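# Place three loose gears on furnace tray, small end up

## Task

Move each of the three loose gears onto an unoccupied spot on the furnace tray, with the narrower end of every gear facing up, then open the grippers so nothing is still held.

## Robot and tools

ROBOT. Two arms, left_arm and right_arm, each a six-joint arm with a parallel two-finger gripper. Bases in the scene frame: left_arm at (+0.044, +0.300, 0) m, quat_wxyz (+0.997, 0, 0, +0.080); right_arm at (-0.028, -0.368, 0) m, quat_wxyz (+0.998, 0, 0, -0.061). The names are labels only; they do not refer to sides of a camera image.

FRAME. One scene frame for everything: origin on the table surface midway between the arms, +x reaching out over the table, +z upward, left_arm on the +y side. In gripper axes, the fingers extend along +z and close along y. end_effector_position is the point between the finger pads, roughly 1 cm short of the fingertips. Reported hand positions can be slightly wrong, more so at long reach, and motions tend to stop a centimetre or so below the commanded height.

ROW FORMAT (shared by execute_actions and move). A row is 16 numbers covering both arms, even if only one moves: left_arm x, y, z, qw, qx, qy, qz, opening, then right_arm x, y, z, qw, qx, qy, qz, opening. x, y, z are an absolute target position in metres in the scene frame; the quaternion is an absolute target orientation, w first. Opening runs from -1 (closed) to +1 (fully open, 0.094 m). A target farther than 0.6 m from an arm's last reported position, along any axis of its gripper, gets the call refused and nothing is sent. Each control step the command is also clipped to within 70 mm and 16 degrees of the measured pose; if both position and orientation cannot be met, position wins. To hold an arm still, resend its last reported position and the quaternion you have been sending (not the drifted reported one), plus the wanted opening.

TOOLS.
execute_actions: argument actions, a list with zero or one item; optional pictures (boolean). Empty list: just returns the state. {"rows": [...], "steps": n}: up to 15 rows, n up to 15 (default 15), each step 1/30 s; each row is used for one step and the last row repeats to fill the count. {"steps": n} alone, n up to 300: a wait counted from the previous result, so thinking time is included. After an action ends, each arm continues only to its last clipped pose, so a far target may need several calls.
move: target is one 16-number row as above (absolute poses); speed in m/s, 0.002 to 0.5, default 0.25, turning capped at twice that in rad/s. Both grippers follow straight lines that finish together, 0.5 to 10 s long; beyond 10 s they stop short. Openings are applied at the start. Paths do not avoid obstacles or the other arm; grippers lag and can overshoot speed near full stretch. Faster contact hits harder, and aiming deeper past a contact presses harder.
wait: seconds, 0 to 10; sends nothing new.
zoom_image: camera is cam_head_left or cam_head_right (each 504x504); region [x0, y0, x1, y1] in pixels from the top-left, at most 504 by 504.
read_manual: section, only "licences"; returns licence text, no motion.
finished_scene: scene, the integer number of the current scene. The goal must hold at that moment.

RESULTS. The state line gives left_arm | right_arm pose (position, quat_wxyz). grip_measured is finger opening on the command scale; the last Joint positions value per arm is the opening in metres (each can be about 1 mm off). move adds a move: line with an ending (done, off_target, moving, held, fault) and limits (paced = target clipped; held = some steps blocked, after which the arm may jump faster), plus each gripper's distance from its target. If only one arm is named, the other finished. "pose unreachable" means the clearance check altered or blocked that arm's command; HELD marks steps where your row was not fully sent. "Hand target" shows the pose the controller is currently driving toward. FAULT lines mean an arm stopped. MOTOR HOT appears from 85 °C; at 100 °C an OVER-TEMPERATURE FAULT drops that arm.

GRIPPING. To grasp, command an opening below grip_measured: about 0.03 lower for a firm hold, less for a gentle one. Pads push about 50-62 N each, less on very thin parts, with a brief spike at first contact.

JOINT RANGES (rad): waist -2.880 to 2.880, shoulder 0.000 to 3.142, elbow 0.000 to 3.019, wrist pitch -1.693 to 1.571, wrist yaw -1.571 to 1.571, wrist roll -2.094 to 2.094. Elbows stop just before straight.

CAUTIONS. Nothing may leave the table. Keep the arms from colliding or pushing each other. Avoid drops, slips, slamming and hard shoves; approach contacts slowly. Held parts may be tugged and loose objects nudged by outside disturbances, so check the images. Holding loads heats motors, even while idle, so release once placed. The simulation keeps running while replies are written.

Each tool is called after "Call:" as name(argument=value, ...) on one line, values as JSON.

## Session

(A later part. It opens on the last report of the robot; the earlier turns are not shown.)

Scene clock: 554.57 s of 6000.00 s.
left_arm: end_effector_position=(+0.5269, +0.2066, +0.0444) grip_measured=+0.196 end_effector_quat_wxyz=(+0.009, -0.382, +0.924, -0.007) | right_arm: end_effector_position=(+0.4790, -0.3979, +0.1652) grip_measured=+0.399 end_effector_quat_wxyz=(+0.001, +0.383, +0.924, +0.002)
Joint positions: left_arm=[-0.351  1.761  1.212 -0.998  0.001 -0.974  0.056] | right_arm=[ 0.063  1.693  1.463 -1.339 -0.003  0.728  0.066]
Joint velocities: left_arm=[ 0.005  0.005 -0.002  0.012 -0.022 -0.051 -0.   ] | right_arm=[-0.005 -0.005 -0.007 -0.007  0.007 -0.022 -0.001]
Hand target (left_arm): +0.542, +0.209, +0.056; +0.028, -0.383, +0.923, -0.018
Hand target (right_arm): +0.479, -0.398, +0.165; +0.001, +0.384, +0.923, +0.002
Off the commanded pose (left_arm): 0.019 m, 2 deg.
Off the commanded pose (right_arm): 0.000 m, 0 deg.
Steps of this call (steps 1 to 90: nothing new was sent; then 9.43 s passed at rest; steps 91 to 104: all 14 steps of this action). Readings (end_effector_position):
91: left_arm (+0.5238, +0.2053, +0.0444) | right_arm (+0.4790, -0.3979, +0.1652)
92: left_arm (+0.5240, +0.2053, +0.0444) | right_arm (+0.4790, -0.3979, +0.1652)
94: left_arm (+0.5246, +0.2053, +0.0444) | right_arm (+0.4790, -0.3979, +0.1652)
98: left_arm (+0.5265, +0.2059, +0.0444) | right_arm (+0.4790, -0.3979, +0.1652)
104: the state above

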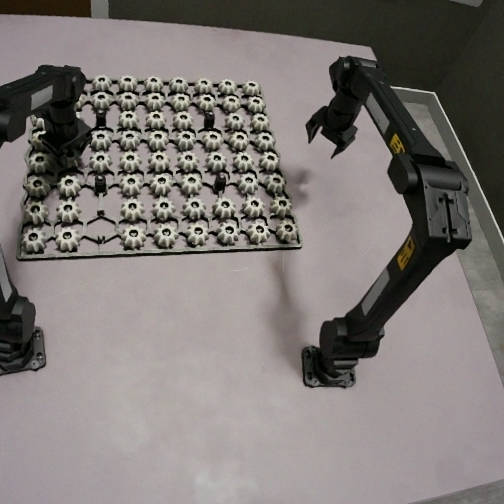

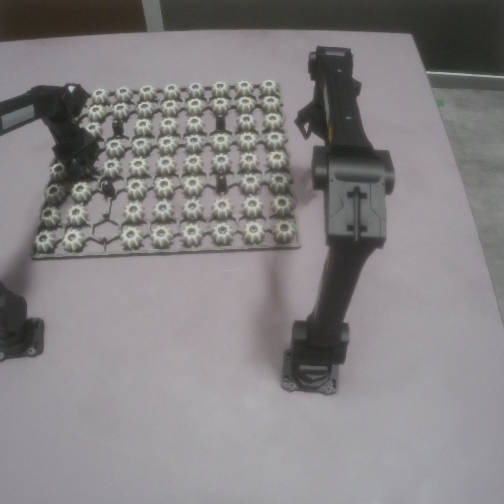

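Call:
execute_actions(actions=[{"rows": [[0.5418,0.2097,0.053,0.0261,-0.383,0.924,-0.0168,0.15,0.4790,-0.3979,0.1652,0.001,0.384,0.923,0.002,0.40],[0.5414,0.2100,0.0507,0.0241,-0.383,0.924,-0.0155,0.15,0.4790,-0.3979,0.1652,0.001,0.384,0.923,0.002,0.40],[0.5410,0.2104,0.0483,0.0221,-0.383,0.924,-0.0142,0.15,0.4790,-0.3979,0.1652,0.001,0.384,0.923,0.002,0.40],[0.5406,0.2107,0.046,0.0201,-0.383,0.924,-0.0129,0.15,0.4790,-0.3979,0.1652,0.001,0.384,0.923,0.002,0.40],[0.5406,0.2107,0.0448,0.0194,-0.383,0.924,-0.0124,0.15,0.4790,-0.3979,0.1652,0.001,0.384,0.923,0.002,0.40],[0.5405,0.2107,0.0436,0.0186,-0.383,0.924,-0.012,0.15,0.4790,-0.3979,0.1652,0.001,0.384,0.923,0.002,0.40],[0.5405,0.2107,0.0424,0.0179,-0.383,0.924,-0.0115,0.15,0.4790,-0.3979,0.1652,0.001,0.384,0.923,0.002,0.40],[0.5404,0.2107,0.0411,0.0172,-0.383,0.924,-0.011,0.15,0.4790,-0.3979,0.1652,0.001,0.384,0.923,0.002,0.40],[0.5404,0.2107,0.0399,0.0165,-0.383,0.924,-0.0106,0.15,0.4790,-0.3979,0.1652,0.001,0.384,0.923,0.002,0.40],[0.5404,0.2107,0.0387,0.0157,-0.383,0.924,-0.0101,0.15,0.4790,-0.3979,0.1652,0.001,0.384,0.923,0.002,0.40],[0.5403,0.2107,0.0375,0.015,-0.383,0.924,-0.0096,0.15,0.4790,-0.3979,0.1652,0.001,0.384,0.923,0.002,0.40],[0.5403,0.2108,0.0363,0.0143,-0.383,0.924,-0.0092,0.15,0.4790,-0.3979,0.1652,0.001,0.384,0.923,0.002,0.40],[0.5402,0.2108,0.0351,0.0136,-0.383,0.924,-0.0087,0.15,0.4790,-0.3979,0.1652,0.001,0.384,0.923,0.002,0.40],[0.5402,0.2108,0.0339,0.0128,-0.383,0.924,-0.0082,0.15,0.4790,-0.3979,0.1652,0.001,0.384,0.923,0.002,0.40],[0.5402,0.2108,0.0327,0.0121,-0.383,0.924,-0.0078,0.15,0.4790,-0.3979,0.1652,0.001,0.384,0.923,0.002,0.40]], "steps": 15}], pictures=false)

Call:
execute_actions(actions=[{"rows": [[0.5401,0.2108,0.0314,0.0114,-0.383,0.924,-0.0073,0.15,0.4790,-0.3979,0.1652,0.001,0.384,0.923,0.002,0.40],[0.5401,0.2108,0.0302,0.0107,-0.383,0.924,-0.0068,0.15,0.4790,-0.3979,0.1652,0.001,0.384,0.923,0.002,0.40],[0.5400,0.2108,0.029,0.0099,-0.383,0.924,-0.0064,0.15,0.4790,-0.3979,0.1652,0.001,0.384,0.923,0.002,0.40],[0.5400,0.2108,0.0278,0.0092,-0.383,0.924,-0.0059,0.15,0.4790,-0.3979,0.1652,0.001,0.384,0.923,0.002,0.40]], "steps": 12}])

Call:
zoom_image(camera="cam_head_left", region=[30, 140, 110, 190])

Call:
zoom_image(camera="cam_head_right", region=[45, 145, 125, 195])

Scene clock: 573.73 s of 6000.00 s.
left_arm: end_effector_position=(+0.5264, +0.2075, +0.0305) grip_measured=+0.196 end_effector_quat_wxyz=(+0.001, -0.383, +0.924, -0.001) | right_arm: end_effector_position=(+0.4790, -0.3979, +0.1652) grip_measured=+0.399 end_effector_quat_wxyz=(+0.001, +0.383, +0.924, +0.002)
Joint positions: left_arm=[-0.35   1.79   1.212 -0.99   0.001 -0.974  0.056] | right_arm=[ 0.063  1.693  1.463 -1.339 -0.003  0.728  0.066]
Joint velocities: left_arm=[ 0.005  0.073  0.007  0.022 -0.051 -0.007 -0.001] | right_arm=[-0.015  0.005 -0.002 -0.002 -0.007 -0.037  0.001]
Hand target (left_arm): +0.540, +0.211, +0.033; +0.012, -0.383, +0.924, -0.008
Hand target (right_arm): +0.479, -0.398, +0.165; +0.001, +0.384, +0.923, +0.002
Off the commanded pose (left_arm): 0.014 m, 2 deg.
Off the commanded pose (right_arm): 0.000 m, 0 deg.
Steps of this call (steps 1 to 90: nothing new was sent; then 15.67 s passed at rest; steps 91 to 105: all 15 steps of this action). Readings (end_effector_position):
91: left_arm (+0.5269, +0.2066, +0.0444) | right_arm (+0.4790, -0.3979, +0.1652)
92: left_arm (+0.5269, +0.2066, +0.0444) | right_arm (+0.4790, -0.3979, +0.1652)
94: left_arm (+0.5269, +0.2066, +0.0442) | right_arm (+0.4790, -0.3979, +0.1652)
98: left_arm (+0.5271, +0.2071, +0.0412) | right_arm (+0.4790, -0.3979, +0.1652)
105: the state above

Scene clock: 574.13 s of 6000.00 s.
left_arm: end_effector_position=(+0.5264, +0.2078, +0.0271) grip_measured=+0.196 end_effector_quat_wxyz=(-0.001, -0.383, +0.924, +0.000) | right_arm: end_effector_position=(+0.4790, -0.3979, +0.1652) grip_measured=+0.399 end_effector_quat_wxyz=(+0.001, +0.383, +0.924, +0.002)
Joint positions: left_arm=[-0.349  1.798  1.212 -0.987  0.    -0.974  0.056] | right_arm=[ 0.063  1.693  1.463 -1.339 -0.003  0.728  0.066]
Joint velocities: left_arm=[-0.005 -0.015 -0.007 -0.007 -0.007 -0.051 -0.   ] | right_arm=[ 0.005 -0.005  0.002 -0.007 -0.051  0.007  0.   ]
Hand target (left_arm): +0.540, +0.211, +0.028; +0.009, -0.383, +0.924, -0.006
Hand target (right_arm): +0.479, -0.398, +0.165; +0.001, +0.384, +0.923, +0.002
Off the commanded pose (left_arm): 0.014 m, 1 deg.
Off the commanded pose (right_arm): 0.000 m, 0 deg.
Steps of this call (steps 1 to 12: all 12 steps of this action). Readings (end_effector_position):
1: left_arm (+0.5262, +0.2075, +0.0290) | right_arm (+0.4790, -0.3979, +0.1652)
2: left_arm (+0.5261, +0.2075, +0.0278) | right_arm (+0.4790, -0.3979, +0.1652)
4: left_arm (+0.5264, +0.2078, +0.0271) | right_arm (+0.4790, -0.3979, +0.1652)
8: left_arm (+0.5264, +0.2078, +0.0271) | right_arm (+0.4790, -0.3979, +0.1652)
12: the state above

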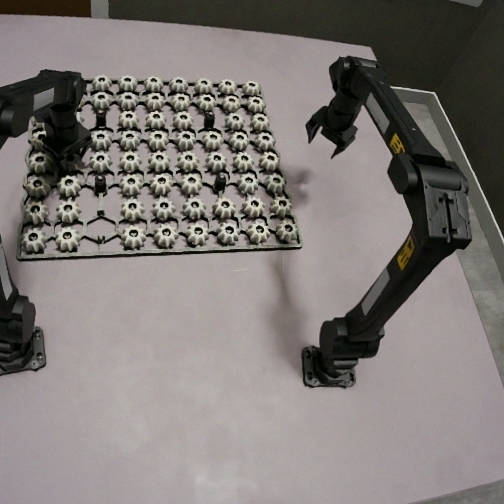

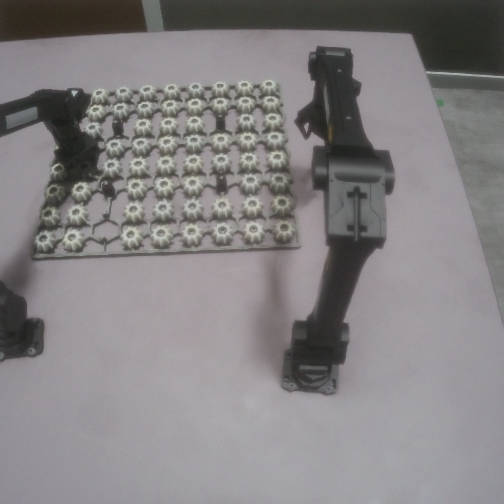

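Region (30, 140, 110, 190) of cam_head_left's 504x504 image, scaled by 6.300, with more detail than that image has; it fills the top 315 rows of this view, and the rest is white.

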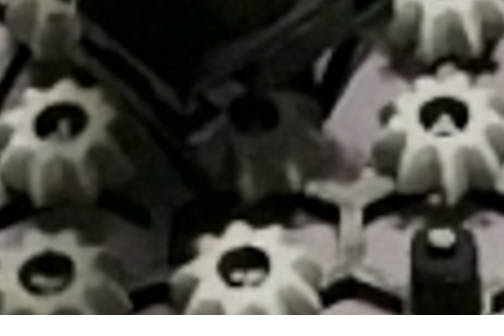

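Region (45, 145, 125, 195) of cam_head_right's 504x504 image, scaled by 6.300, with more detail than that image has; it fills the top 315 rows of this view, and the rest is white.

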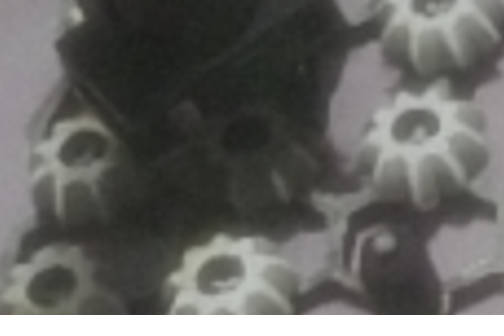

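Call:
execute_actions(actions=[{"rows": [[0.5374,0.2094,0.0286,0.0074,-0.383,0.924,-0.0047,0.17,0.4790,-0.3979,0.1652,0.001,0.384,0.923,0.002,0.40],[0.5348,0.2080,0.0295,0.0055,-0.383,0.924,-0.0036,0.19,0.4790,-0.3979,0.1652,0.001,0.384,0.923,0.002,0.40],[0.5322,0.2066,0.0303,0.0037,-0.383,0.924,-0.0024,0.21,0.4790,-0.3979,0.1652,0.001,0.384,0.923,0.002,0.40],[0.5322,0.2066,0.0303,0.0037,-0.383,0.924,-0.0024,0.24,0.4790,-0.3979,0.1652,0.001,0.384,0.923,0.002,0.40],[0.5322,0.2066,0.0303,0.0037,-0.383,0.924,-0.0024,0.28,0.4790,-0.3979,0.1652,0.001,0.384,0.923,0.002,0.40],[0.5322,0.2066,0.0303,0.0037,-0.383,0.924,-0.0024,0.32,0.4790,-0.3979,0.1652,0.001,0.384,0.923,0.002,0.40],[0.5322,0.2066,0.0303,0.0037,-0.383,0.924,-0.0024,0.36,0.4790,-0.3979,0.1652,0.001,0.384,0.923,0.002,0.40],[0.5322,0.2066,0.0303,0.0037,-0.383,0.924,-0.0024,0.40,0.4790,-0.3979,0.1652,0.001,0.384,0.923,0.002,0.40]], "steps": 11}], pictures=false)

Call:
execute_actions(actions=[{"rows": [[0.5321,0.2066,0.0325,0.0048,-0.383,0.924,-0.0031,0.40,0.4790,-0.3979,0.1652,0.001,0.384,0.923,0.002,0.40],[0.5319,0.2067,0.0354,0.0062,-0.383,0.924,-0.0041,0.40,0.4790,-0.3979,0.1652,0.001,0.384,0.923,0.002,0.40],[0.5317,0.2067,0.0387,0.0079,-0.383,0.924,-0.0052,0.40,0.4790,-0.3979,0.1652,0.001,0.384,0.923,0.002,0.40],[0.5315,0.2068,0.0427,0.0098,-0.383,0.924,-0.0064,0.40,0.4790,-0.3979,0.1652,0.001,0.384,0.923,0.002,0.40],[0.5312,0.2068,0.0472,0.0121,-0.383,0.924,-0.0079,0.40,0.4790,-0.3979,0.1652,0.001,0.384,0.923,0.002,0.40],[0.5309,0.2069,0.0517,0.0143,-0.383,0.924,-0.0094,0.40,0.4790,-0.3979,0.1652,0.001,0.384,0.923,0.002,0.40],[0.5305,0.2069,0.0562,0.0165,-0.383,0.924,-0.0109,0.40,0.4790,-0.3979,0.1652,0.001,0.384,0.923,0.002,0.40],[0.5302,0.2070,0.0606,0.0188,-0.383,0.924,-0.0123,0.40,0.4790,-0.3979,0.1652,0.001,0.384,0.923,0.002,0.40],[0.5298,0.2071,0.0651,0.021,-0.383,0.924,-0.0138,0.40,0.4790,-0.3979,0.1652,0.001,0.384,0.923,0.002,0.40],[0.5294,0.2071,0.0696,0.0232,-0.383,0.924,-0.0153,0.40,0.4790,-0.3979,0.1652,0.001,0.384,0.923,0.002,0.40],[0.5290,0.2072,0.0741,0.0255,-0.383,0.924,-0.0168,0.40,0.4790,-0.3979,0.1652,0.001,0.384,0.923,0.002,0.40],[0.5287,0.2073,0.0781,0.0274,-0.383,0.924,-0.018,0.40,0.4790,-0.3979,0.1652,0.001,0.384,0.923,0.002,0.40],[0.5284,0.2073,0.0814,0.0291,-0.383,0.924,-0.0191,0.40,0.4790,-0.3979,0.1652,0.001,0.384,0.923,0.002,0.40],[0.5281,0.2074,0.0843,0.0305,-0.383,0.924,-0.0201,0.40,0.4790,-0.3979,0.1652,0.001,0.384,0.923,0.002,0.40],[0.5279,0.2074,0.0865,0.0316,-0.383,0.924,-0.0208,0.40,0.4790,-0.3979,0.1652,0.001,0.384,0.923,0.002,0.40]], "steps": 15}], pictures=false)

Call:
execute_actions(actions=[{"steps": 10}])

Call:
zoom_image(camera="cam_head_left", region=[20, 110, 120, 200])

Call:
zoom_image(camera="cam_head_right", region=[35, 115, 135, 205])

Scene clock: 592.83 s of 6000.00 s.
left_arm: end_effector_position=(+0.5264, +0.2078, +0.0271) grip_measured=+0.397 end_effector_quat_wxyz=(-0.001, -0.383, +0.924, +0.000) | right_arm: end_effector_position=(+0.4790, -0.3979, +0.1652) grip_measured=+0.399 end_effector_quat_wxyz=(+0.001, +0.383, +0.924, +0.002)
Joint positions: left_arm=[-0.349  1.798  1.212 -0.987  0.    -0.974  0.066] | right_arm=[ 0.063  1.693  1.463 -1.339 -0.003  0.728  0.066]
Joint velocities: left_arm=[-0.015 -0.005 -0.002  0.002  0.066  0.022  0.   ] | right_arm=[-0.015 -0.005 -0.007 -0.012 -0.095  0.007 -0.001]
Hand target (left_arm): +0.532, +0.207, +0.030; +0.004, -0.383, +0.924, -0.002
Hand target (right_arm): +0.479, -0.398, +0.165; +0.001, +0.384, +0.923, +0.002
Off the commanded pose (left_arm): 0.007 m, 1 deg.
Off the commanded pose (right_arm): 0.000 m, 0 deg.
Steps of this call (steps 1 to 90: nothing new was sent; then 15.33 s passed at rest; steps 91 to 101: all 11 steps of this action). Readings (end_effector_position):
91: left_arm (+0.5264, +0.2078, +0.0271) | right_arm (+0.4790, -0.3979, +0.1652)
92: left_arm (+0.5264, +0.2078, +0.0271) | right_arm (+0.4790, -0.3979, +0.1652)
94: left_arm (+0.5264, +0.2078, +0.0271) | right_arm (+0.4790, -0.3979, +0.1652)
98: left_arm (+0.5264, +0.2078, +0.0271) | right_arm (+0.4790, -0.3979, +0.1652)
101: the state above

Scene clock: 593.33 s of 6000.00 s.
left_arm: end_effector_position=(+0.5249, +0.2081, +0.0644) grip_measured=+0.397 end_effector_quat_wxyz=(+0.018, -0.383, +0.924, -0.012) | right_arm: end_effector_position=(+0.4790, -0.3979, +0.1652) grip_measured=+0.399 end_effector_quat_wxyz=(+0.001, +0.383, +0.924, +0.002)
Joint positions: left_arm=[-0.349  1.718  1.212 -1.021  0.    -0.974  0.066] | right_arm=[ 0.063  1.693  1.463 -1.339 -0.003  0.728  0.066]
Joint velocities: left_arm=[ 0.005 -0.347  0.002 -0.1   -0.007 -0.037 -0.001] | right_arm=[-0.024 -0.005 -0.007 -0.002 -0.081  0.007 -0.001]
Hand target (left_arm): +0.528, +0.207, +0.086; +0.031, -0.383, +0.923, -0.021
Hand target (right_arm): +0.479, -0.398, +0.165; +0.001, +0.384, +0.923, +0.002
Off the commanded pose (left_arm): 0.022 m, 2 deg.
Off the commanded pose (right_arm): 0.000 m, 0 deg.
Steps of this call (steps 1 to 15: all 15 steps of this action). Readings (end_effector_position):
1: left_arm (+0.5264, +0.2078, +0.0271) | right_arm (+0.4790, -0.3979, +0.1652)
2: left_arm (+0.5264, +0.2078, +0.0271) | right_arm (+0.4790, -0.3979, +0.1652)
4: left_arm (+0.5264, +0.2078, +0.0271) | right_arm (+0.4790, -0.3979, +0.1652)
8: left_arm (+0.5254, +0.2080, +0.0312) | right_arm (+0.4790, -0.3979, +0.1652)
15: the state above

Scene clock: 593.67 s of 6000.00 s.
left_arm: end_effector_position=(+0.5250, +0.2081, +0.0793) grip_measured=+0.397 end_effector_quat_wxyz=(+0.029, -0.383, +0.923, -0.019) | right_arm: end_effector_position=(+0.4790, -0.3979, +0.1652) grip_measured=+0.399 end_effector_quat_wxyz=(+0.001, +0.383, +0.924, +0.002)
Joint positions: left_arm=[-0.349  1.686  1.212 -1.028  0.    -0.974  0.066] | right_arm=[ 0.063  1.693  1.463 -1.339 -0.003  0.728  0.066]
Joint velocities: left_arm=[-0.005 -0.005  0.012 -0.002 -0.022  0.022 -0.   ] | right_arm=[ 0.005 -0.015 -0.007 -0.002 -0.051 -0.037  0.001]
Hand target (left_arm): +0.528, +0.207, +0.086; +0.031, -0.383, +0.923, -0.021
Hand target (right_arm): +0.479, -0.398, +0.165; +0.001, +0.384, +0.923, +0.002
Off the commanded pose (left_arm): 0.008 m, 0 deg.
Off the commanded pose (right_arm): 0.000 m, 0 deg.
Steps of this call (steps 1 to 10: nothing new was sent). Readings (end_effector_position):
1: left_arm (+0.5248, +0.2081, +0.0694) | right_arm (+0.4790, -0.3979, +0.1652)
2: left_arm (+0.5250, +0.2081, +0.0735) | right_arm (+0.4790, -0.3979, +0.1652)
4: left_arm (+0.5253, +0.2080, +0.0784) | right_arm (+0.4790, -0.3979, +0.1652)
8: left_arm (+0.5251, +0.2080, +0.0793) | right_arm (+0.4790, -0.3979, +0.1652)
10: the state above

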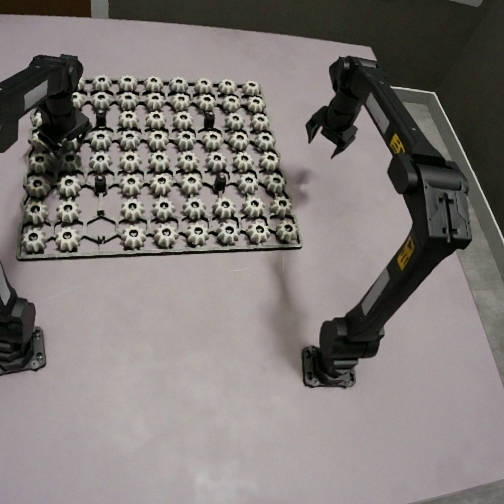

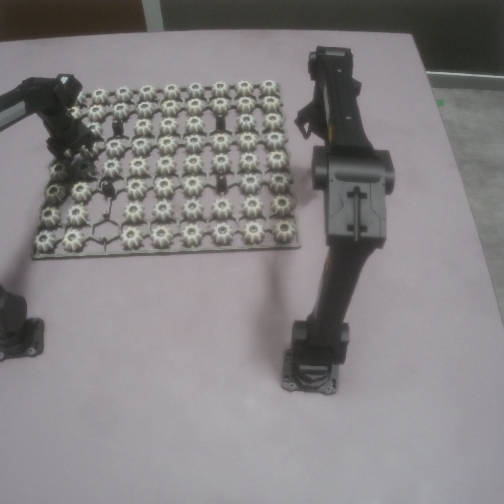

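Region (20, 110, 120, 200) of cam_head_left's 504x504 image, scaled by 5.040, with more detail than that image has; it fills the top 454 rows of this view, and the rest is white.

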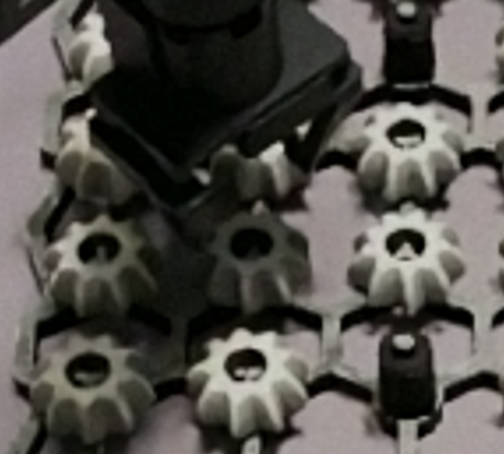

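Region (35, 115, 135, 205) of cam_head_right's 504x504 image, scaled by 5.040, with more detail than that image has; it fills the top 454 rows of this view, and the rest is white.

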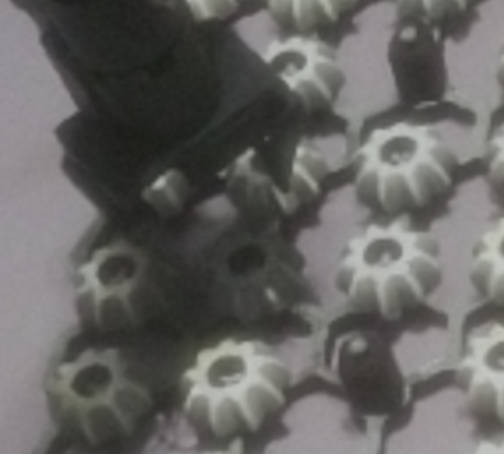

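Gear is seated in line with its neighbours and released. Finishing scene 1.

Call:
finished_scene(scene=1)

The scene is finished: the task was done.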